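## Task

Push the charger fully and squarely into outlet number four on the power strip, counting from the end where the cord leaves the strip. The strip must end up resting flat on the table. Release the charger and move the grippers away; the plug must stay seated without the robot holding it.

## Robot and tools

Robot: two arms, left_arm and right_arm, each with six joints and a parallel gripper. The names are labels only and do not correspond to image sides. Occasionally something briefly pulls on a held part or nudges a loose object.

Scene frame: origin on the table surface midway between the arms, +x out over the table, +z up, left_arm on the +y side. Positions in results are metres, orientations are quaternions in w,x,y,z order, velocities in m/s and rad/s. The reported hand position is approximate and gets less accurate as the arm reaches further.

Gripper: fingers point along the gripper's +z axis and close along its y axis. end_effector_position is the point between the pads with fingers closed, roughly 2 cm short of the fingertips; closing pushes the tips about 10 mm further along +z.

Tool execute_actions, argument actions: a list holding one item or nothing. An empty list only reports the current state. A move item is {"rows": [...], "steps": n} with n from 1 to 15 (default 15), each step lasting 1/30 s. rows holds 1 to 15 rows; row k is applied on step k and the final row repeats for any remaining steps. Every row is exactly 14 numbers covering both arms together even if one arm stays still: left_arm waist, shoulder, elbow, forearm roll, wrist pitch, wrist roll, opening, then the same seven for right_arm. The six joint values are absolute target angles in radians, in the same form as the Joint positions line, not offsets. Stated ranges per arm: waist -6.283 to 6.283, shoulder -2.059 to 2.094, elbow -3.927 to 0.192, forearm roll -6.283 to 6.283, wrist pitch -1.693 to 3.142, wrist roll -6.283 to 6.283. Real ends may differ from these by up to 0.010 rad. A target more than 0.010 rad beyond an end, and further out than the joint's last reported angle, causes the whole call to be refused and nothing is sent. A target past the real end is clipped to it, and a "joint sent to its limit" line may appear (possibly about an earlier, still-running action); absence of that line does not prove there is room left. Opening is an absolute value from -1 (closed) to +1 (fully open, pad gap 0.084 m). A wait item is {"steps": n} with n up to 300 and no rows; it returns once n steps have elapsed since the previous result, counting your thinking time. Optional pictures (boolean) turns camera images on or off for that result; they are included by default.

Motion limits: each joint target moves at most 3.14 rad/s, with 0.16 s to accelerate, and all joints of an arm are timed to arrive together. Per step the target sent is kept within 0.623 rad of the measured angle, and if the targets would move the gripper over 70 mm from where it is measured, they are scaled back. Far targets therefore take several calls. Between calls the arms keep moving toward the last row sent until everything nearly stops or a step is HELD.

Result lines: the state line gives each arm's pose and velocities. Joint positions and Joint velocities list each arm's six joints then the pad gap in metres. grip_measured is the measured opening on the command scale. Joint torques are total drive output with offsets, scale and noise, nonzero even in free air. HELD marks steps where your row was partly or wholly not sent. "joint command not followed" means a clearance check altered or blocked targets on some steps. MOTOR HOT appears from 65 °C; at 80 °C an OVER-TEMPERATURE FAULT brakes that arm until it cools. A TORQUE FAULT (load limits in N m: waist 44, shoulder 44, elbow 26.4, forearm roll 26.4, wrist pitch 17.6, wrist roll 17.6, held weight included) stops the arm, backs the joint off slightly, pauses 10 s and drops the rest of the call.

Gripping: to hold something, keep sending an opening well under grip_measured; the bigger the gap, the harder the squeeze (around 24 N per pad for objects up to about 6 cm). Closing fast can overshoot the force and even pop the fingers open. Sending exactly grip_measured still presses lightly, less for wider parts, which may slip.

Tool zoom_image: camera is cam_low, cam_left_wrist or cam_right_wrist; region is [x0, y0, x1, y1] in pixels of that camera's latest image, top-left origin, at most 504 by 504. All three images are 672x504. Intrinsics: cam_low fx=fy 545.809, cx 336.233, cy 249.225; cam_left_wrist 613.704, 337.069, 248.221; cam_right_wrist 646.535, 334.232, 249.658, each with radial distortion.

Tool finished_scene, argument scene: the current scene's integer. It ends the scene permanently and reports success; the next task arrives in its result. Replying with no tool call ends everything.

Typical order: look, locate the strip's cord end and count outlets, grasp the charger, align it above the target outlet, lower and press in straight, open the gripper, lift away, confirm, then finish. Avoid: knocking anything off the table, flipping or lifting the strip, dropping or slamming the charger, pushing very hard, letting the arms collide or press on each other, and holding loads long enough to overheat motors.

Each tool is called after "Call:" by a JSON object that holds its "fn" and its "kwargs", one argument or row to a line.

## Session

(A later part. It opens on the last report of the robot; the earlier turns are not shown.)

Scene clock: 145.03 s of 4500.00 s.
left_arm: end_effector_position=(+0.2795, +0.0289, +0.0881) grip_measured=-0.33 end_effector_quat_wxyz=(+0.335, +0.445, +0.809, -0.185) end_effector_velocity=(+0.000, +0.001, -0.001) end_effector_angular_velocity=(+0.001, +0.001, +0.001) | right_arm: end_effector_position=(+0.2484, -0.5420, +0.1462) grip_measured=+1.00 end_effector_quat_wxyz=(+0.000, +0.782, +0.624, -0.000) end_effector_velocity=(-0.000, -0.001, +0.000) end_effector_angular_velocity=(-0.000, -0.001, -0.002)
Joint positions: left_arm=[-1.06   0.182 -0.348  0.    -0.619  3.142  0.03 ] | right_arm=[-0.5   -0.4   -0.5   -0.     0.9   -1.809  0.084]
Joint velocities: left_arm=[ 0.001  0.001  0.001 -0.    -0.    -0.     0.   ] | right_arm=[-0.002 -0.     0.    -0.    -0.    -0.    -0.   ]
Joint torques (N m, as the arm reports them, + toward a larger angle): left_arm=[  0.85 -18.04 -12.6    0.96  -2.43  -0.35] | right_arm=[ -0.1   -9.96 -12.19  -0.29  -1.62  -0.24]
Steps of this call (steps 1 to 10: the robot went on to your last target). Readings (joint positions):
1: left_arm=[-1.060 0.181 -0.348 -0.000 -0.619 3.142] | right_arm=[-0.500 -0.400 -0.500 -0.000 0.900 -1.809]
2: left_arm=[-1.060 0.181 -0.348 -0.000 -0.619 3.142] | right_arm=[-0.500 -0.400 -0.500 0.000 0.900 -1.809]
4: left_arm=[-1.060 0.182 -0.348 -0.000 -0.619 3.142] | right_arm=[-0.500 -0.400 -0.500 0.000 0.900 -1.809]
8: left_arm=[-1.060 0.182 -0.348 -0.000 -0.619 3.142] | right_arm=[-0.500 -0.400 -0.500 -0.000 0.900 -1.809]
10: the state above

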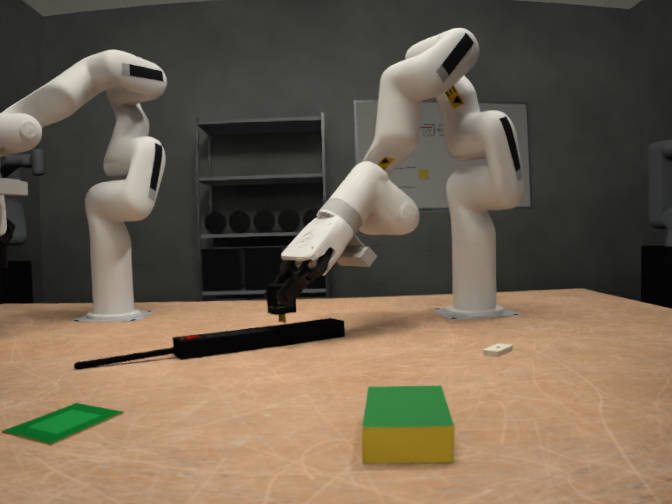

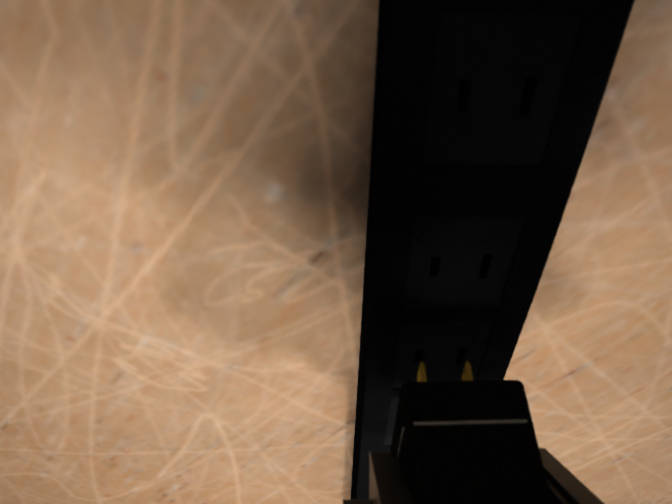

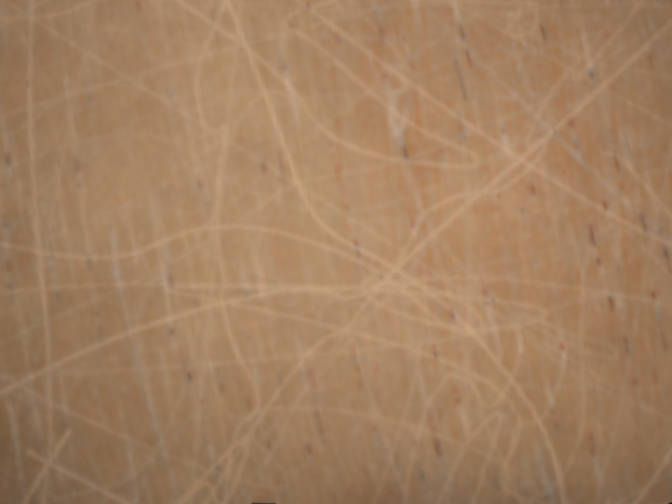

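Call:
{"fn": "execute_actions", "kwargs": {
  "actions": [
    {"rows":[[-1.06,0.192,-0.355,0,-0.6224,3.1416,-1,-0.5,-0.4,-0.5,0,0.9,-1.809,1],[-1.06,0.192,-0.355,0,-0.6224,3.1416,-1,-0.5,-0.4,-0.5,0,0.9,-1.809,1],[-1.06,0.2026,-0.3622,0,-0.6258,3.1416,-1,-0.5,-0.4,-0.5,0,0.9,-1.809,1]]}
  ]
}}

Call:
{"fn": "zoom_image", "kwargs": {
  "camera": "cam_left_wrist",
  "region": [370,290,510,395]
}}

Call:
{"fn": "zoom_image", "kwargs": {
  "camera": "cam_low",
  "region": [250,295,320,347]
}}

Scene clock: 161.17 s of 4500.00 s.
left_arm: end_effector_position=(+0.2813, +0.0260, +0.0850) grip_measured=-0.33 end_effector_quat_wxyz=(+0.335, +0.445, +0.809, -0.184) end_effector_velocity=(+0.000, -0.001, +0.000) end_effector_angular_velocity=(-0.001, -0.000, +0.000) | right_arm: end_effector_position=(+0.2484, -0.5420, +0.1462) grip_measured=+1.00 end_effector_quat_wxyz=(+0.000, +0.782, +0.624, -0.000) end_effector_velocity=(+0.001, -0.000, +0.001) end_effector_angular_velocity=(-0.001, -0.002, +0.001)
Joint positions: left_arm=[-1.06   0.202 -0.362  0.    -0.626  3.142  0.03 ] | right_arm=[-0.5   -0.4   -0.5    0.     0.9   -1.809  0.084]
Joint velocities: left_arm=[-0.     0.001 -0.002 -0.001 -0.    -0.    -0.   ] | right_arm=[ 0.001 -0.001 -0.001  0.    -0.001 -0.    -0.   ]
Joint torques (N m, as the arm reports them, + toward a larger angle): left_arm=[  0.79 -18.33 -12.44   0.93  -2.42  -0.31] | right_arm=[  0.05  -9.97 -12.26  -0.34  -1.56  -0.18]
Steps of this call (steps 1 to 15: the robot went on to your last target; steps 16 to 90: nothing new was sent; then 12.63 s passed at rest; steps 91 to 105: all 15 steps of this action). Readings (joint positions):
91: left_arm=[-1.060 0.182 -0.348 0.000 -0.620 3.142] | right_arm=[-0.500 -0.400 -0.500 -0.000 0.900 -1.809]
92: left_arm=[-1.060 0.183 -0.349 0.000 -0.620 3.142] | right_arm=[-0.500 -0.400 -0.500 -0.000 0.900 -1.809]
94: left_arm=[-1.060 0.189 -0.353 0.000 -0.622 3.142] | right_arm=[-0.500 -0.400 -0.500 -0.000 0.900 -1.809]
98: left_arm=[-1.060 0.200 -0.360 -0.000 -0.625 3.142] | right_arm=[-0.500 -0.400 -0.500 -0.000 0.900 -1.809]
105: the state above

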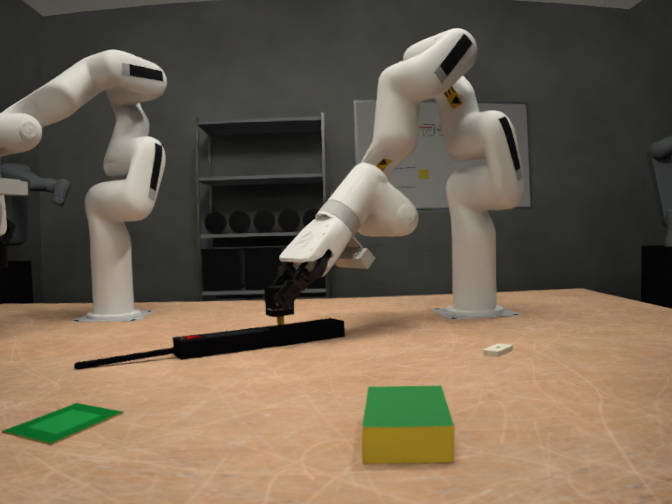

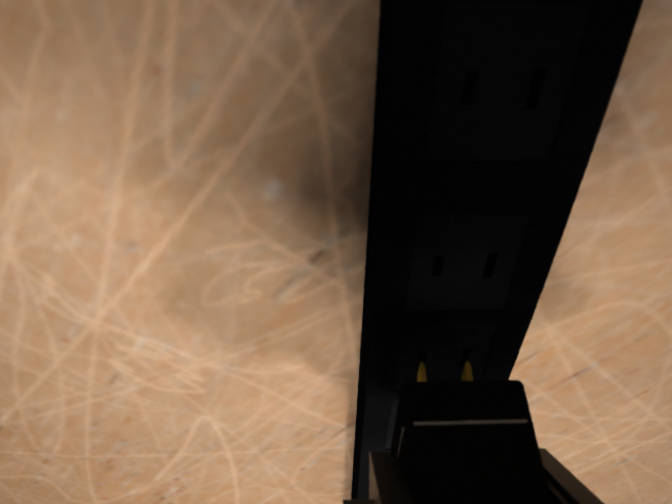

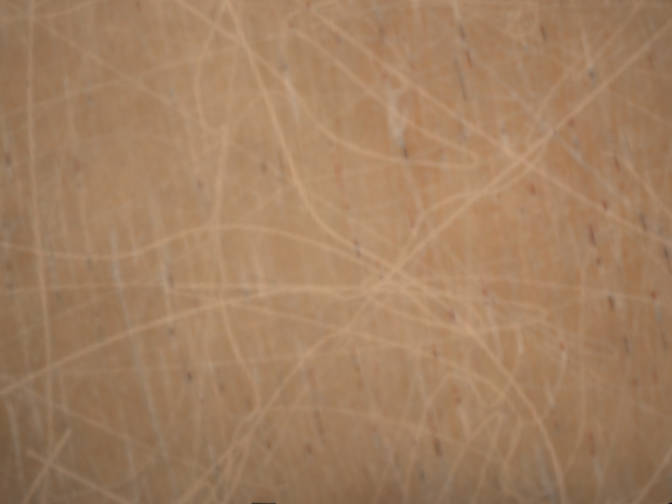

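Region (370, 290, 510, 395) of cam_left_wrist's 672x504 image, scaled by 3.600, with more detail than that image has; it fills the top 378 rows of this view, and the rest is white.

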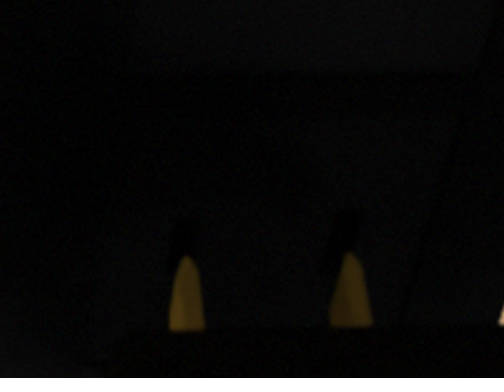

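Region (250, 295, 320, 347) of cam_low's 672x504 image, scaled by 7.200, with more detail than that image has; it fills the top 374 rows of this view, and the rest is white.

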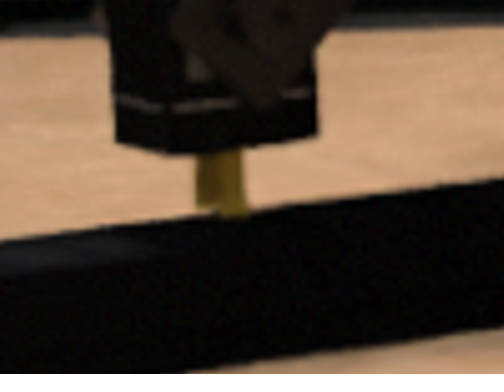

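Call:
{"fn": "execute_actions", "kwargs": {
  "actions": [
    {"rows":[[-1.06,0.2072,-0.363,0,-0.6296,3.1416,-1,-0.5,-0.4,-0.5,0,0.9,-1.809,1]],"steps":10}
  ],
  "pictures": false
}}

Call:
{"fn": "execute_actions", "kwargs": {
  "actions": [
    {"rows":[[-1.06,0.2118,-0.3639,0,-0.6333,3.1416,-1,-0.5,-0.4,-0.5,0,0.9,-1.809,1]],"steps":12}
  ]
}}

Call:
{"fn": "zoom_image", "kwargs": {
  "camera": "cam_left_wrist",
  "region": [370,290,510,395]
}}

Scene clock: 169.13 s of 4500.00 s.
left_arm: end_effector_position=(+0.2813, +0.0260, +0.0840) grip_measured=-0.33 end_effector_quat_wxyz=(+0.335, +0.445, +0.809, -0.184) end_effector_velocity=(+0.001, -0.000, +0.001) end_effector_angular_velocity=(-0.003, -0.002, +0.001) | right_arm: end_effector_position=(+0.2484, -0.5420, +0.1462) grip_measured=+1.00 end_effector_quat_wxyz=(+0.000, +0.782, +0.624, -0.000) end_effector_velocity=(+0.000, -0.000, +0.000) end_effector_angular_velocity=(-0.001, -0.001, -0.000)
Joint positions: left_arm=[-1.06   0.207 -0.363  0.    -0.629  3.142  0.03 ] | right_arm=[-0.5   -0.4   -0.5   -0.     0.9   -1.809  0.084]
Joint velocities: left_arm=[ 0.     0.    -0.001 -0.    -0.003  0.    -0.   ] | right_arm=[-0.    -0.001 -0.     0.     0.     0.    -0.   ]
Joint torques (N m, as the arm reports them, + toward a larger angle): left_arm=[  1.05 -18.39 -12.31   0.98  -2.34  -0.49] | right_arm=[ -0.02  -9.87 -12.21  -0.29  -1.63  -0.13]
Steps of this call (steps 1 to 15: the robot went on to your last target; steps 16 to 90: nothing new was sent; then 4.63 s passed at rest; steps 91 to 100: all 10 steps of this action). Readings (joint positions):
91: left_arm=[-1.060 0.203 -0.362 0.000 -0.626 3.142] | right_arm=[-0.500 -0.400 -0.500 0.000 0.900 -1.809]
92: left_arm=[-1.060 0.203 -0.362 0.000 -0.627 3.142] | right_arm=[-0.500 -0.400 -0.500 -0.000 0.900 -1.809]
94: left_arm=[-1.060 0.205 -0.363 -0.000 -0.628 3.142] | right_arm=[-0.500 -0.400 -0.500 -0.000 0.900 -1.809]
98: left_arm=[-1.060 0.207 -0.363 0.000 -0.629 3.142] | right_arm=[-0.500 -0.400 -0.500 0.000 0.900 -1.809]
100: the state above

Scene clock: 169.53 s of 4500.00 s.
left_arm: end_effector_position=(+0.2813, +0.0260, +0.0830) grip_measured=-0.33 end_effector_quat_wxyz=(+0.335, +0.445, +0.809, -0.184) end_effector_velocity=(+0.000, +0.000, -0.001) end_effector_angular_velocity=(+0.001, +0.000, +0.000) | right_arm: end_effector_position=(+0.2484, -0.5420, +0.1462) grip_measured=+1.00 end_effector_quat_wxyz=(+0.000, +0.782, +0.624, -0.000) end_effector_velocity=(-0.000, -0.000, -0.000) end_effector_angular_velocity=(-0.000, -0.000, -0.001)
Joint positions: left_arm=[-1.06   0.212 -0.364 -0.    -0.633  3.142  0.03 ] | right_arm=[-0.5   -0.4   -0.5    0.     0.9   -1.809  0.084]
Joint velocities: left_arm=[ 0.     0.001 -0.    -0.     0.     0.001 -0.   ] | right_arm=[-0.001 -0.001  0.001  0.    -0.001 -0.    -0.   ]
Joint torques (N m, as the arm reports them, + toward a larger angle): left_arm=[  1.03 -18.48 -12.36   0.83  -2.37  -0.38] | right_arm=[ -0.12  -9.98 -12.25  -0.23  -1.62  -0.19]
Steps of this call (steps 1 to 12: all 12 steps of this action). Readings (joint positions):
1: left_arm=[-1.060 0.207 -0.363 0.000 -0.630 3.142] | right_arm=[-0.500 -0.400 -0.500 0.000 0.900 -1.809]
2: left_arm=[-1.060 0.208 -0.363 0.000 -0.630 3.142] | right_arm=[-0.500 -0.400 -0.500 -0.000 0.900 -1.809]
4: left_arm=[-1.060 0.210 -0.364 -0.000 -0.632 3.142] | right_arm=[-0.500 -0.400 -0.500 -0.000 0.900 -1.809]
8: left_arm=[-1.060 0.211 -0.364 0.000 -0.633 3.142] | right_arm=[-0.500 -0.400 -0.500 -0.000 0.900 -1.809]
12: the state above

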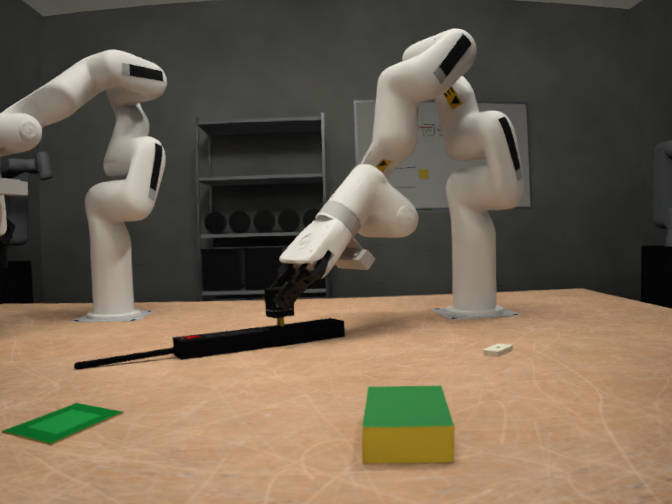

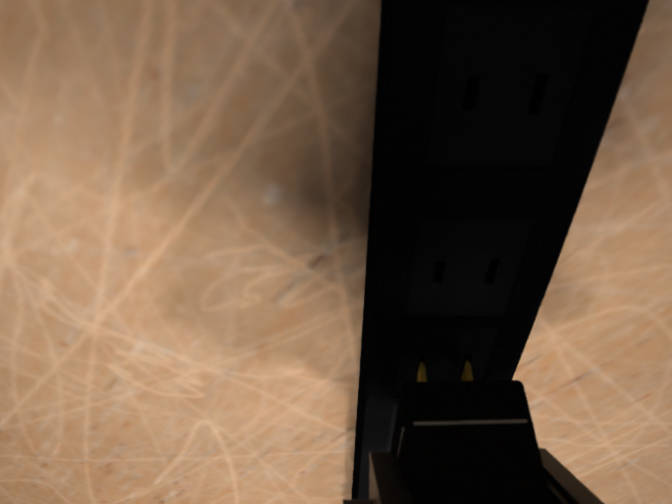

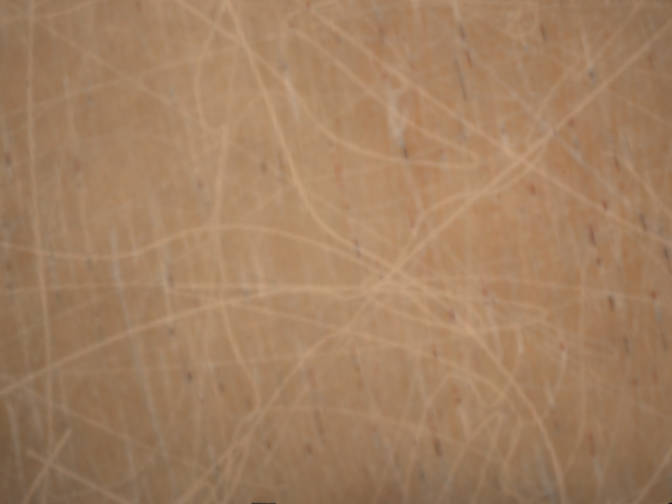

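Region (370, 290, 510, 395) of cam_left_wrist's 672x504 image, scaled by 3.600, with more detail than that image has; it fills the top 378 rows of this view, and the rest is white.

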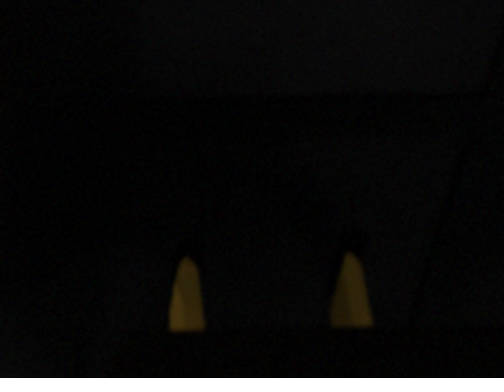

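Call:
{"fn": "execute_actions", "kwargs": {
  "actions": [
    {"rows":[[-1.06,0.2164,-0.3648,0,-0.637,3.1416,-1,-0.5,-0.4,-0.5,0,0.9,-1.809,1]],"steps":10}
  ],
  "pictures": false
}}

Call:
{"fn": "execute_actions", "kwargs": {
  "actions": [
    {"rows":[[-1.06,0.221,-0.3656,0,-0.6408,3.1416,-1,-0.5,-0.4,-0.5,0,0.9,-1.809,1]],"steps":12}
  ]
}}

Call:
{"fn": "zoom_image", "kwargs": {
  "camera": "cam_left_wrist",
  "region": [370,290,510,395]
}}

Scene clock: 177.37 s of 4500.00 s.
left_arm: end_effector_position=(+0.2813, +0.0260, +0.0820) grip_measured=-0.33 end_effector_quat_wxyz=(+0.335, +0.445, +0.809, -0.184) end_effector_velocity=(+0.000, -0.000, +0.000) end_effector_angular_velocity=(-0.001, -0.001, +0.000) | right_arm: end_effector_position=(+0.2484, -0.5420, +0.1462) grip_measured=+1.00 end_effector_quat_wxyz=(+0.000, +0.782, +0.624, -0.000) end_effector_velocity=(+0.000, -0.000, +0.000) end_effector_angular_velocity=(-0.000, -0.001, -0.000)
Joint positions: left_arm=[-1.06   0.216 -0.365  0.    -0.637  3.142  0.03 ] | right_arm=[-0.5   -0.4   -0.5    0.     0.9   -1.809  0.084]
Joint velocities: left_arm=[ 0.     0.001 -0.001 -0.001 -0.001  0.001 -0.   ] | right_arm=[-0.    -0.    -0.    -0.    -0.001  0.     0.   ]
Joint torques (N m, as the arm reports them, + toward a larger angle): left_arm=[  0.94 -18.45 -12.02   1.    -2.45  -0.39] | right_arm=[ -0.33 -10.   -12.23  -0.23  -1.62  -0.18]
Steps of this call (steps 1 to 15: the robot went on to your last target; steps 16 to 90: nothing new was sent; then 4.50 s passed at rest; steps 91 to 100: all 10 steps of this action). Readings (joint positions):
91: left_arm=[-1.060 0.212 -0.364 0.000 -0.633 3.142] | right_arm=[-0.500 -0.400 -0.500 0.000 0.900 -1.809]
92: left_arm=[-1.060 0.212 -0.364 0.000 -0.634 3.142] | right_arm=[-0.500 -0.400 -0.500 0.000 0.900 -1.809]
94: left_arm=[-1.060 0.214 -0.364 -0.000 -0.635 3.142] | right_arm=[-0.500 -0.400 -0.500 0.000 0.900 -1.809]
98: left_arm=[-1.060 0.216 -0.365 0.000 -0.637 3.142] | right_arm=[-0.500 -0.400 -0.500 -0.000 0.900 -1.809]
100: the state above

Scene clock: 177.77 s of 4500.00 s.
left_arm: end_effector_position=(+0.2813, +0.0260, +0.0810) grip_measured=-0.33 end_effector_quat_wxyz=(+0.335, +0.445, +0.809, -0.184) end_effector_velocity=(+0.000, +0.000, +0.000) end_effector_angular_velocity=(-0.001, -0.000, +0.001) | right_arm: end_effector_position=(+0.2484, -0.5420, +0.1462) grip_measured=+1.00 end_effector_quat_wxyz=(+0.000, +0.782, +0.624, -0.000) end_effector_velocity=(-0.000, +0.000, +0.000) end_effector_angular_velocity=(+0.000, +0.000, -0.001)
Joint positions: left_arm=[-1.06   0.221 -0.366 -0.    -0.641  3.142  0.03 ] | right_arm=[-0.5   -0.4   -0.5   -0.     0.9   -1.809  0.084]
Joint velocities: left_arm=[ 0.    -0.     0.    -0.001 -0.     0.     0.   ] | right_arm=[-0.    -0.001  0.     0.     0.001  0.    -0.   ]
Joint torques (N m, as the arm reports them, + toward a larger angle): left_arm=[  0.84 -18.44 -12.19   0.99  -2.48  -0.32] | right_arm=[ -0.03 -10.07 -12.33  -0.3   -1.72  -0.24]
Steps of this call (steps 1 to 12: all 12 steps of this action). Readings (joint positions):
1: left_arm=[-1.060 0.216 -0.365 0.000 -0.637 3.142] | right_arm=[-0.500 -0.400 -0.500 -0.000 0.900 -1.809]
2: left_arm=[-1.060 0.217 -0.365 0.000 -0.638 3.142] | right_arm=[-0.500 -0.400 -0.500 -0.000 0.900 -1.809]
4: left_arm=[-1.060 0.219 -0.365 -0.000 -0.639 3.142] | right_arm=[-0.500 -0.400 -0.500 0.000 0.900 -1.809]
8: left_arm=[-1.060 0.221 -0.365 0.000 -0.640 3.142] | right_arm=[-0.500 -0.400 -0.500 -0.000 0.900 -1.809]
12: the state above

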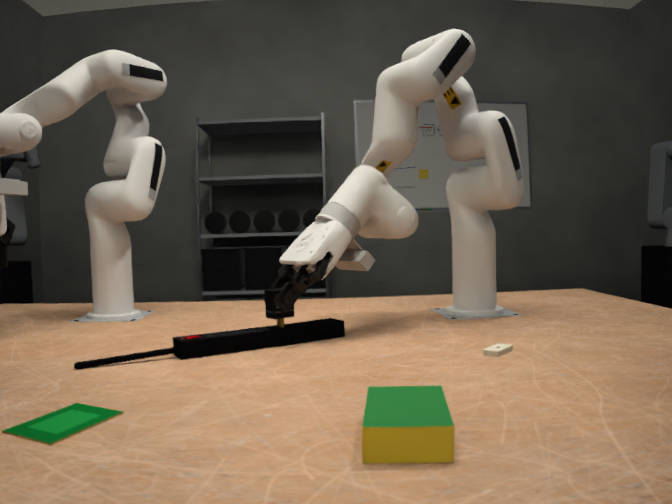

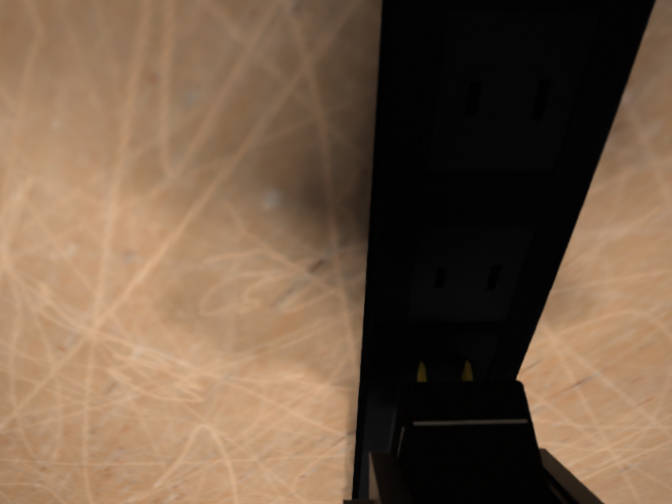

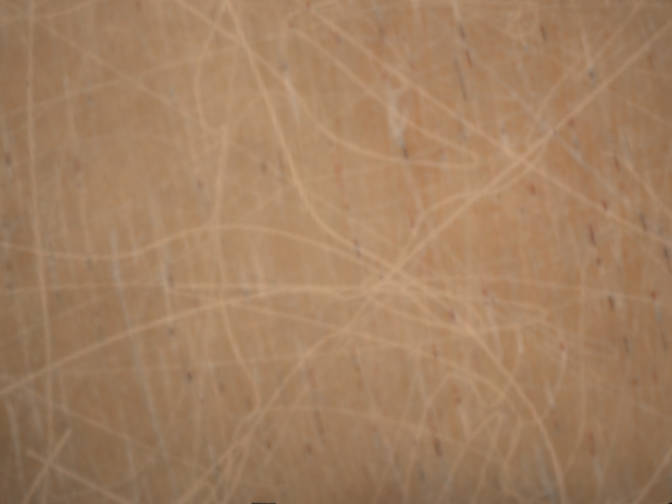

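Region (370, 290, 510, 395) of cam_left_wrist's 672x504 image, scaled by 3.600, with more detail than that image has; it fills the top 378 rows of this view, and the rest is white.

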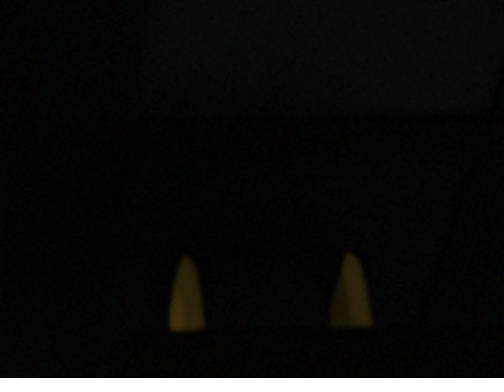

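Call:
{"fn": "execute_actions", "kwargs": {
  "actions": [
    {"rows":[[-1.06,0.2242,-0.3662,0,-0.6434,3.1416,-1,-0.5,-0.4,-0.5,0,0.9,-1.809,1]],"steps":10}
  ],
  "pictures": false
}}

Call:
{"fn": "execute_actions", "kwargs": {
  "actions": [
    {"rows":[[-1.06,0.2275,-0.3668,0,-0.6461,3.1416,-1,-0.5,-0.4,-0.5,0,0.9,-1.809,1]],"steps":12}
  ]
}}

Call:
{"fn": "zoom_image", "kwargs": {
  "camera": "cam_left_wrist",
  "region": [370,290,510,395]
}}

Scene clock: 190.93 s of 4500.00 s.
left_arm: end_effector_position=(+0.2815, +0.0257, +0.0808) grip_measured=-0.33 end_effector_quat_wxyz=(+0.336, +0.445, +0.809, -0.185) end_effector_velocity=(+0.000, +0.000, -0.000) end_effector_angular_velocity=(+0.000, -0.000, +0.000) | right_arm: end_effector_position=(+0.2484, -0.5420, +0.1462) grip_measured=+1.00 end_effector_quat_wxyz=(+0.000, +0.782, +0.624, -0.000) end_effector_velocity=(-0.000, +0.001, -0.000) end_effector_angular_velocity=(+0.001, +0.002, +0.001)
Joint positions: left_arm=[-1.06   0.224 -0.367  0.    -0.644  3.142  0.03 ] | right_arm=[-0.5   -0.4   -0.5   -0.     0.9   -1.809  0.084]
Joint velocities: left_arm=[ 0.001  0.002 -0.     0.    -0.001  0.     0.   ] | right_arm=[ 0.001 -0.     0.     0.     0.002  0.    -0.   ]
Joint torques (N m, as the arm reports them, + toward a larger angle): left_arm=[  1.13 -16.99 -11.1    0.91  -1.97  -0.27] | right_arm=[ -0.08  -9.91 -12.27  -0.11  -1.7   -0.16]
Steps of this call (steps 1 to 15: the robot went on to your last target; steps 16 to 90: nothing new was sent; then 9.83 s passed at rest; steps 91 to 100: all 10 steps of this action). Readings (joint positions):
91: left_arm=[-1.060 0.221 -0.366 0.000 -0.641 3.142] | right_arm=[-0.500 -0.400 -0.500 -0.000 0.900 -1.809]
92: left_arm=[-1.060 0.221 -0.366 0.000 -0.641 3.142] | right_arm=[-0.500 -0.400 -0.500 -0.000 0.900 -1.809]
94: left_arm=[-1.060 0.223 -0.366 0.000 -0.643 3.142] | right_arm=[-0.500 -0.400 -0.500 -0.000 0.900 -1.809]
98: left_arm=[-1.060 0.224 -0.367 0.000 -0.644 3.142] | right_arm=[-0.500 -0.400 -0.500 -0.000 0.900 -1.809]
100: the state above

Scene clock: 191.33 s of 4500.00 s.
left_arm: end_effector_position=(+0.2812, +0.0263, +0.0792) grip_measured=-0.33 end_effector_quat_wxyz=(+0.335, +0.445, +0.810, -0.184) end_effector_velocity=(+0.001, -0.001, +0.002) end_effector_angular_velocity=(-0.004, -0.003, -0.001) | right_arm: end_effector_position=(+0.2484, -0.5420, +0.1462) grip_measured=+1.00 end_effector_quat_wxyz=(+0.000, +0.782, +0.624, -0.000) end_effector_velocity=(+0.000, -0.000, +0.000) end_effector_angular_velocity=(-0.000, -0.000, -0.000)
Joint positions: left_arm=[-1.06   0.228 -0.366 -0.    -0.646  3.142  0.03 ] | right_arm=[-0.5   -0.4   -0.5    0.     0.9   -1.809  0.084]
Joint velocities: left_arm=[-0.    -0.001 -0.002  0.    -0.002  0.001  0.   ] | right_arm=[-0.001  0.    -0.    -0.    -0.    -0.    -0.   ]
Joint torques (N m, as the arm reports them, + toward a larger angle): left_arm=[  0.85 -18.5  -12.19   0.87  -2.4   -0.4 ] | right_arm=[ -0.09  -9.96 -12.33  -0.14  -1.62  -0.22]
Steps of this call (steps 1 to 12: all 12 steps of this action). Readings (joint positions):
1: left_arm=[-1.060 0.224 -0.367 0.000 -0.644 3.142] | right_arm=[-0.500 -0.400 -0.500 -0.000 0.900 -1.809]
2: left_arm=[-1.060 0.224 -0.367 0.000 -0.644 3.142] | right_arm=[-0.500 -0.400 -0.500 0.000 0.900 -1.809]
4: left_arm=[-1.060 0.226 -0.367 -0.000 -0.645 3.142] | right_arm=[-0.500 -0.400 -0.500 -0.000 0.900 -1.809]
8: left_arm=[-1.060 0.228 -0.366 -0.000 -0.645 3.142] | right_arm=[-0.500 -0.400 -0.500 0.000 0.900 -1.809]
12: the state above

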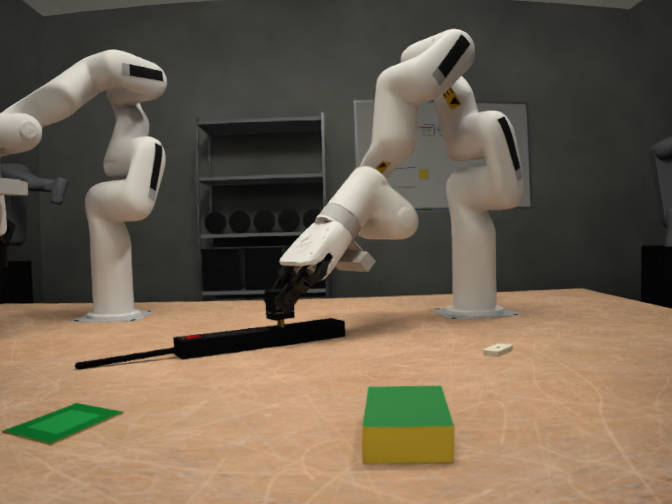

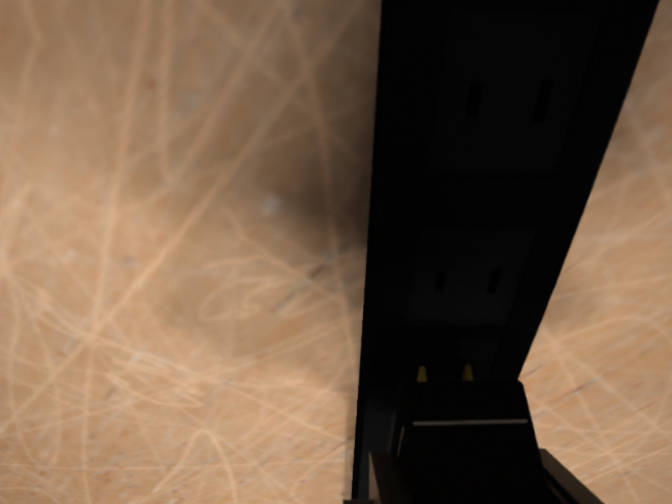

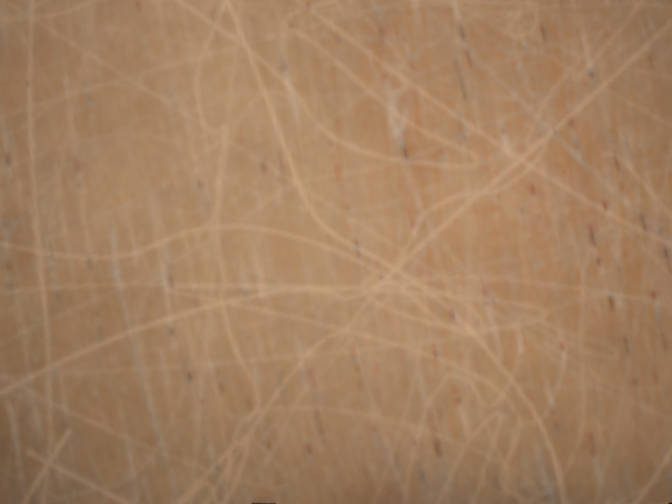

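Region (370, 290, 510, 395) of cam_left_wrist's 672x504 image, scaled by 3.600, with more detail than that image has; it fills the top 378 rows of this view, and the rest is white.

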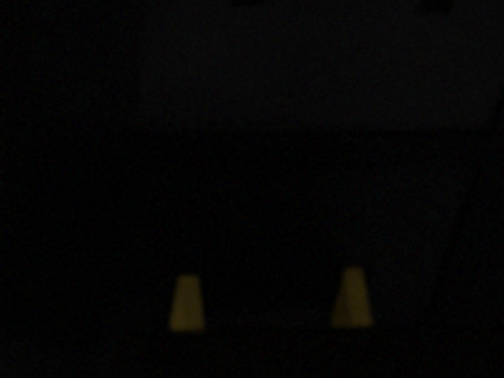

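Call:
{"fn": "execute_actions", "kwargs": {
  "actions": [
    {"rows":[[-1.06,0.2306,-0.3674,0,-0.6486,3.1416,-1,-0.5,-0.4,-0.5,0,0.9,-1.809,1],[-1.06,0.2337,-0.368,0,-0.6511,3.1416,-1,-0.5,-0.4,-0.5,0,0.9,-1.809,1],[-1.06,0.2368,-0.3686,0,-0.6536,3.1416,-1,-0.5,-0.4,-0.5,0,0.9,-1.809,1],[-1.06,0.2398,-0.3692,0,-0.656,3.1416,-1,-0.5,-0.4,-0.5,0,0.9,-1.809,1],[-1.06,0.2429,-0.3699,0,-0.6584,3.1416,-1,-0.5,-0.4,-0.5,0,0.9,-1.809,1],[-1.06,0.246,-0.3705,0,-0.6609,3.1416,-1,-0.5,-0.4,-0.5,0,0.9,-1.809,1],[-1.06,0.2491,-0.3711,0,-0.6634,3.1416,-1,-0.5,-0.4,-0.5,0,0.9,-1.809,1],[-1.06,0.2522,-0.3718,0,-0.6658,3.1416,-1,-0.5,-0.4,-0.5,0,0.9,-1.809,1],[-1.06,0.2553,-0.3724,0,-0.6683,3.1416,-1,-0.5,-0.4,-0.5,0,0.9,-1.809,1],[-1.06,0.2583,-0.3731,0,-0.6706,3.1416,-1,-0.5,-0.4,-0.5,0,0.9,-1.809,1],[-1.06,0.2614,-0.3737,0,-0.6731,3.1416,-1,-0.5,-0.4,-0.5,0,0.9,-1.809,1],[-1.06,0.2645,-0.3744,0,-0.6755,3.1416,-1,-0.5,-0.4,-0.5,0,0.9,-1.809,1]]}
  ],
  "pictures": false
}}

Call:
{"fn": "execute_actions", "kwargs": {
  "actions": [
    {"rows":[[-1.06,0.2691,-0.3754,0,-0.6791,3.1416,-1,-0.5,-0.4,-0.5,0,0.9,-1.809,1],[-1.06,0.2691,-0.3754,0,-0.6791,3.1416,-1,-0.5,-0.4,-0.5,0,0.9,-1.809,1],[-1.06,0.2691,-0.3754,0,-0.6791,3.1416,-1,-0.5,-0.4,-0.5,0,0.9,-1.809,1],[-1.06,0.2738,-0.3764,0,-0.6828,3.1416,-1,-0.5,-0.4,-0.5,0,0.9,-1.809,1],[-1.06,0.2738,-0.3764,0,-0.6828,3.1416,-1,-0.5,-0.4,-0.5,0,0.9,-1.809,1],[-1.06,0.2738,-0.3764,0,-0.6828,3.1416,-1,-0.5,-0.4,-0.5,0,0.9,-1.809,1],[-1.06,0.2784,-0.3775,0,-0.6863,3.1416,-1,-0.5,-0.4,-0.5,0,0.9,-1.809,1],[-1.06,0.2784,-0.3775,0,-0.6863,3.1416,-1,-0.5,-0.4,-0.5,0,0.9,-1.809,1],[-1.06,0.2784,-0.3775,0,-0.6863,3.1416,-1,-0.5,-0.4,-0.5,0,0.9,-1.809,1],[-1.06,0.2831,-0.3785,0,-0.69,3.1416,-1,-0.5,-0.4,-0.5,0,0.9,-1.809,1]]}
  ],
  "pictures": false
}}

Call:
{"fn": "execute_actions", "kwargs": {
  "actions": [
    {"rows":[[-1.06,0.2877,-0.3796,0,-0.6935,3.1416,-1,-0.5,-0.4,-0.5,0,0.9,-1.809,1],[-1.06,0.2877,-0.3796,0,-0.6935,3.1416,-1,-0.5,-0.4,-0.5,0,0.9,-1.809,1],[-1.06,0.2877,-0.3796,0,-0.6935,3.1416,-1,-0.5,-0.4,-0.5,0,0.9,-1.809,1],[-1.06,0.2924,-0.3806,0,-0.6972,3.1416,-1,-0.5,-0.4,-0.5,0,0.9,-1.809,1],[-1.06,0.2924,-0.3806,0,-0.6972,3.1416,-1,-0.5,-0.4,-0.5,0,0.9,-1.809,1],[-1.06,0.2924,-0.3806,0,-0.6972,3.1416,-1,-0.5,-0.4,-0.5,0,0.9,-1.809,1],[-1.06,0.297,-0.3817,0,-0.7007,3.1416,-1,-0.5,-0.4,-0.5,0,0.9,-1.809,1],[-1.06,0.297,-0.3817,0,-0.7007,3.1416,-1,-0.5,-0.4,-0.5,0,0.9,-1.809,1],[-1.06,0.297,-0.3817,0,-0.7007,3.1416,-1,-0.5,-0.4,-0.5,0,0.9,-1.809,1],[-1.06,0.3017,-0.3828,0,-0.7043,3.1416,-1,-0.5,-0.4,-0.5,0,0.9,-1.809,1]]}
  ],
  "pictures": false
}}

Call:
{"fn": "execute_actions", "kwargs": {
  "actions": [
    {"steps":15}
  ]
}}

Call:
{"fn": "zoom_image", "kwargs": {
  "camera": "cam_low",
  "region": [250,295,320,347]
}}

Scene clock: 214.50 s of 4500.00 s.
left_arm: end_effector_position=(+0.2814, +0.0261, +0.0724) grip_measured=-0.33 end_effector_quat_wxyz=(+0.335, +0.445, +0.810, -0.184) end_effector_velocity=(-0.000, +0.000, -0.011) end_effector_angular_velocity=(+0.001, +0.000, -0.000) | right_arm: end_effector_position=(+0.2484, -0.5420, +0.1462) grip_measured=+1.00 end_effector_quat_wxyz=(+0.000, +0.782, +0.624, -0.000) end_effector_velocity=(+0.000, -0.000, +0.000) end_effector_angular_velocity=(-0.000, -0.001, -0.001)
Joint positions: left_arm=[-1.06   0.261 -0.374 -0.    -0.672  3.142  0.03 ] | right_arm=[-0.5   -0.4   -0.5    0.     0.9   -1.809  0.084]
Joint velocities: left_arm=[-0.     0.048 -0.01  -0.001 -0.038  0.001 -0.   ] | right_arm=[-0.001 -0.    -0.     0.    -0.001 -0.    -0.   ]
Joint torques (N m, as the arm reports them, + toward a larger angle): left_arm=[  0.68 -19.56 -11.58   0.94  -2.55  -0.29] | right_arm=[  0.01  -9.87 -12.24  -0.28  -1.56  -0.17]
Steps of this call (steps 1 to 15: the robot went on to your last target; steps 16 to 90: nothing new was sent; then 19.67 s passed at rest; steps 91 to 105: all 15 steps of this action). Readings (joint positions):
91: left_arm=[-1.060 0.228 -0.367 -0.000 -0.646 3.142] | right_arm=[-0.500 -0.400 -0.500 0.000 0.900 -1.809]
92: left_arm=[-1.060 0.228 -0.367 0.000 -0.647 3.142] | right_arm=[-0.500 -0.400 -0.500 0.000 0.900 -1.809]
94: left_arm=[-1.060 0.231 -0.368 -0.000 -0.649 3.142] | right_arm=[-0.500 -0.400 -0.500 -0.000 0.900 -1.809]
98: left_arm=[-1.060 0.241 -0.370 -0.000 -0.657 3.142] | right_arm=[-0.500 -0.400 -0.500 -0.000 0.900 -1.809]
105: the state above

Scene clock: 215.00 s of 4500.00 s.
left_arm: end_effector_position=(+0.2821, +0.0246, +0.0700) grip_measured=-0.33 end_effector_quat_wxyz=(+0.338, +0.445, +0.808, -0.186) end_effector_velocity=(+0.000, -0.001, -0.002) end_effector_angular_velocity=(-0.003, -0.002, -0.001) | right_arm: end_effector_position=(+0.2484, -0.5420, +0.1462) grip_measured=+1.00 end_effector_quat_wxyz=(+0.000, +0.782, +0.624, -0.000) end_effector_velocity=(+0.000, +0.000, +0.000) end_effector_angular_velocity=(-0.000, -0.000, +0.002)
Joint positions: left_arm=[-1.06   0.28  -0.38   0.    -0.691  3.142  0.03 ] | right_arm=[-0.5   -0.4   -0.5   -0.     0.9   -1.809  0.084]
Joint velocities: left_arm=[-0.001  0.014 -0.004 -0.    -0.015  0.     0.   ] | right_arm=[ 0.001 -0.001  0.     0.     0.    -0.    -0.   ]
Joint torques (N m, as the arm reports them, + toward a larger angle): left_arm=[  0.81 -11.63  -7.25   1.     0.04  -0.37] | right_arm=[  0.08 -10.02 -12.28  -0.14  -1.61  -0.16]
Steps of this call (steps 1 to 15: all 15 steps of this action). Readings (joint positions):
1: left_arm=[-1.060 0.262 -0.374 -0.000 -0.673 3.142] | right_arm=[-0.500 -0.400 -0.500 0.000 0.900 -1.809]
2: left_arm=[-1.060 0.264 -0.374 -0.000 -0.675 3.142] | right_arm=[-0.500 -0.400 -0.500 0.000 0.900 -1.809]
4: left_arm=[-1.060 0.266 -0.375 -0.000 -0.677 3.142] | right_arm=[-0.500 -0.400 -0.500 -0.000 0.900 -1.809]
8: left_arm=[-1.060 0.272 -0.377 0.000 -0.683 3.142] | right_arm=[-0.500 -0.400 -0.500 -0.000 0.900 -1.809]
15: the state above

Scene clock: 215.50 s of 4500.00 s.
left_arm: end_effector_position=(+0.2819, +0.0251, +0.0648) grip_measured=-0.33 end_effector_quat_wxyz=(+0.336, +0.445, +0.809, -0.185) end_effector_velocity=(-0.000, +0.001, -0.003) end_effector_angular_velocity=(-0.001, -0.001, -0.001) | right_arm: end_effector_position=(+0.2484, -0.5420, +0.1462) grip_measured=+1.00 end_effector_quat_wxyz=(+0.000, +0.782, +0.624, -0.000) end_effector_velocity=(-0.000, -0.001, +0.000) end_effector_angular_velocity=(-0.000, -0.000, -0.002)
Joint positions: left_arm=[-1.06   0.3   -0.385  0.    -0.704  3.142  0.03 ] | right_arm=[-0.5   -0.4   -0.5   -0.     0.9   -1.809  0.084]
Joint velocities: left_arm=[ 0.     0.013 -0.     0.    -0.015  0.001 -0.   ] | right_arm=[-0.002 -0.    -0.    -0.    -0.    -0.     0.   ]
Joint torques (N m, as the arm reports them, + toward a larger angle): left_arm=[ 1.27 -9.71 -0.89  0.98  0.91 -0.28] | right_arm=[  0.01 -10.   -12.29  -0.23  -1.57  -0.15]
Steps of this call (steps 1 to 15: all 15 steps of this action). Readings (joint positions):
1: left_arm=[-1.060 0.280 -0.380 0.000 -0.692 3.142] | right_arm=[-0.500 -0.400 -0.500 0.000 0.900 -1.809]
2: left_arm=[-1.060 0.281 -0.380 0.000 -0.693 3.142] | right_arm=[-0.500 -0.400 -0.500 -0.000 0.900 -1.809]
4: left_arm=[-1.060 0.283 -0.381 0.000 -0.695 3.142] | right_arm=[-0.500 -0.400 -0.500 -0.000 0.900 -1.809]
8: left_arm=[-1.060 0.290 -0.383 0.000 -0.698 3.142] | right_arm=[-0.500 -0.400 -0.500 -0.000 0.900 -1.809]
15: the state above

Scene clock: 216.00 s of 4500.00 s.
left_arm: end_effector_position=(+0.2816, +0.0256, +0.0642) grip_measured=-0.33 end_effector_quat_wxyz=(+0.336, +0.445, +0.809, -0.185) end_effector_velocity=(-0.001, -0.000, -0.000) end_effector_angular_velocity=(-0.000, +0.000, -0.002) | right_arm: end_effector_position=(+0.2484, -0.5420, +0.1462) grip_measured=+1.00 end_effector_quat_wxyz=(+0.000, +0.782, +0.624, -0.000) end_effector_velocity=(-0.000, -0.000, -0.000) end_effector_angular_velocity=(+0.000, +0.000, +0.000)
Joint positions: left_arm=[-1.06   0.301 -0.384 -0.    -0.705  3.142  0.03 ] | right_arm=[-0.5   -0.4   -0.5    0.     0.9   -1.809  0.084]
Joint velocities: left_arm=[-0.002 -0.     0.001  0.    -0.    -0.    -0.   ] | right_arm=[-0.     0.001  0.    -0.    -0.001 -0.    -0.   ]
Joint torques (N m, as the arm reports them, + toward a larger angle): left_arm=[ 1.17 -7.8   0.66  0.98  1.56 -0.33] | right_arm=[  0.01  -9.98 -12.29  -0.17  -1.58  -0.16]
Steps of this call (steps 1 to 15: the robot went on to your last target). Readings (joint positions):
1: left_arm=[-1.060 0.301 -0.384 0.000 -0.704 3.142] | right_arm=[-0.500 -0.400 -0.500 0.000 0.900 -1.809]
2: left_arm=[-1.060 0.301 -0.384 -0.000 -0.704 3.142] | right_arm=[-0.500 -0.400 -0.500 0.000 0.900 -1.809]
4: left_arm=[-1.060 0.301 -0.384 -0.000 -0.705 3.142] | right_arm=[-0.500 -0.400 -0.500 0.000 0.900 -1.809]
8: left_arm=[-1.060 0.301 -0.384 -0.000 -0.705 3.142] | right_arm=[-0.500 -0.400 -0.500 -0.000 0.900 -1.809]
15: the state above
All arms were judged still, so your last target was given up. Only a new action makes them travel on or press farther. Fingers that are still opening or closing keep moving.

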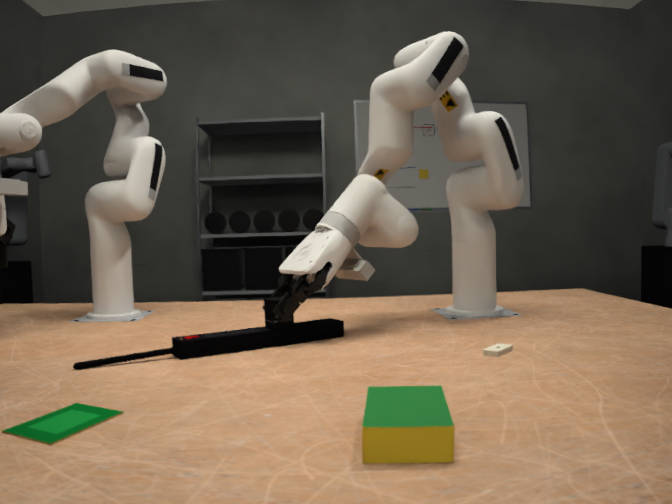

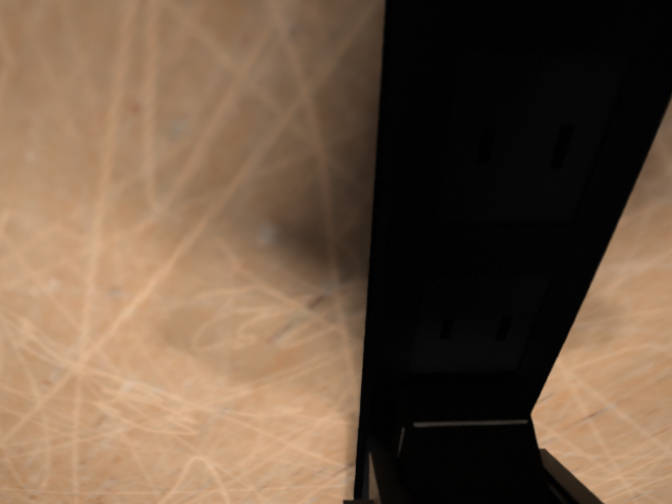

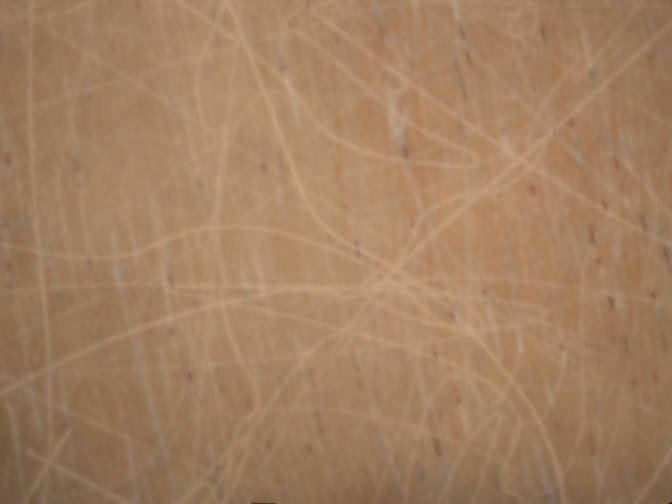

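Region (250, 295, 320, 347) of cam_low's 672x504 image, scaled by 7.200, with more detail than that image has; it fills the top 374 rows of this view, and the rest is white.

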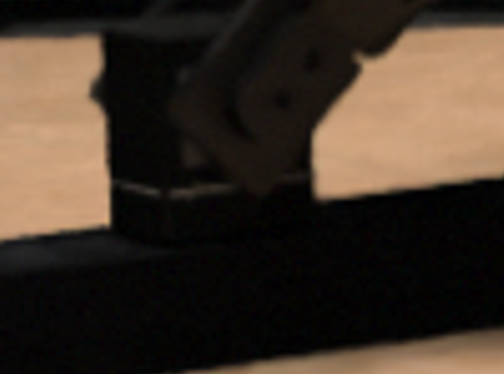

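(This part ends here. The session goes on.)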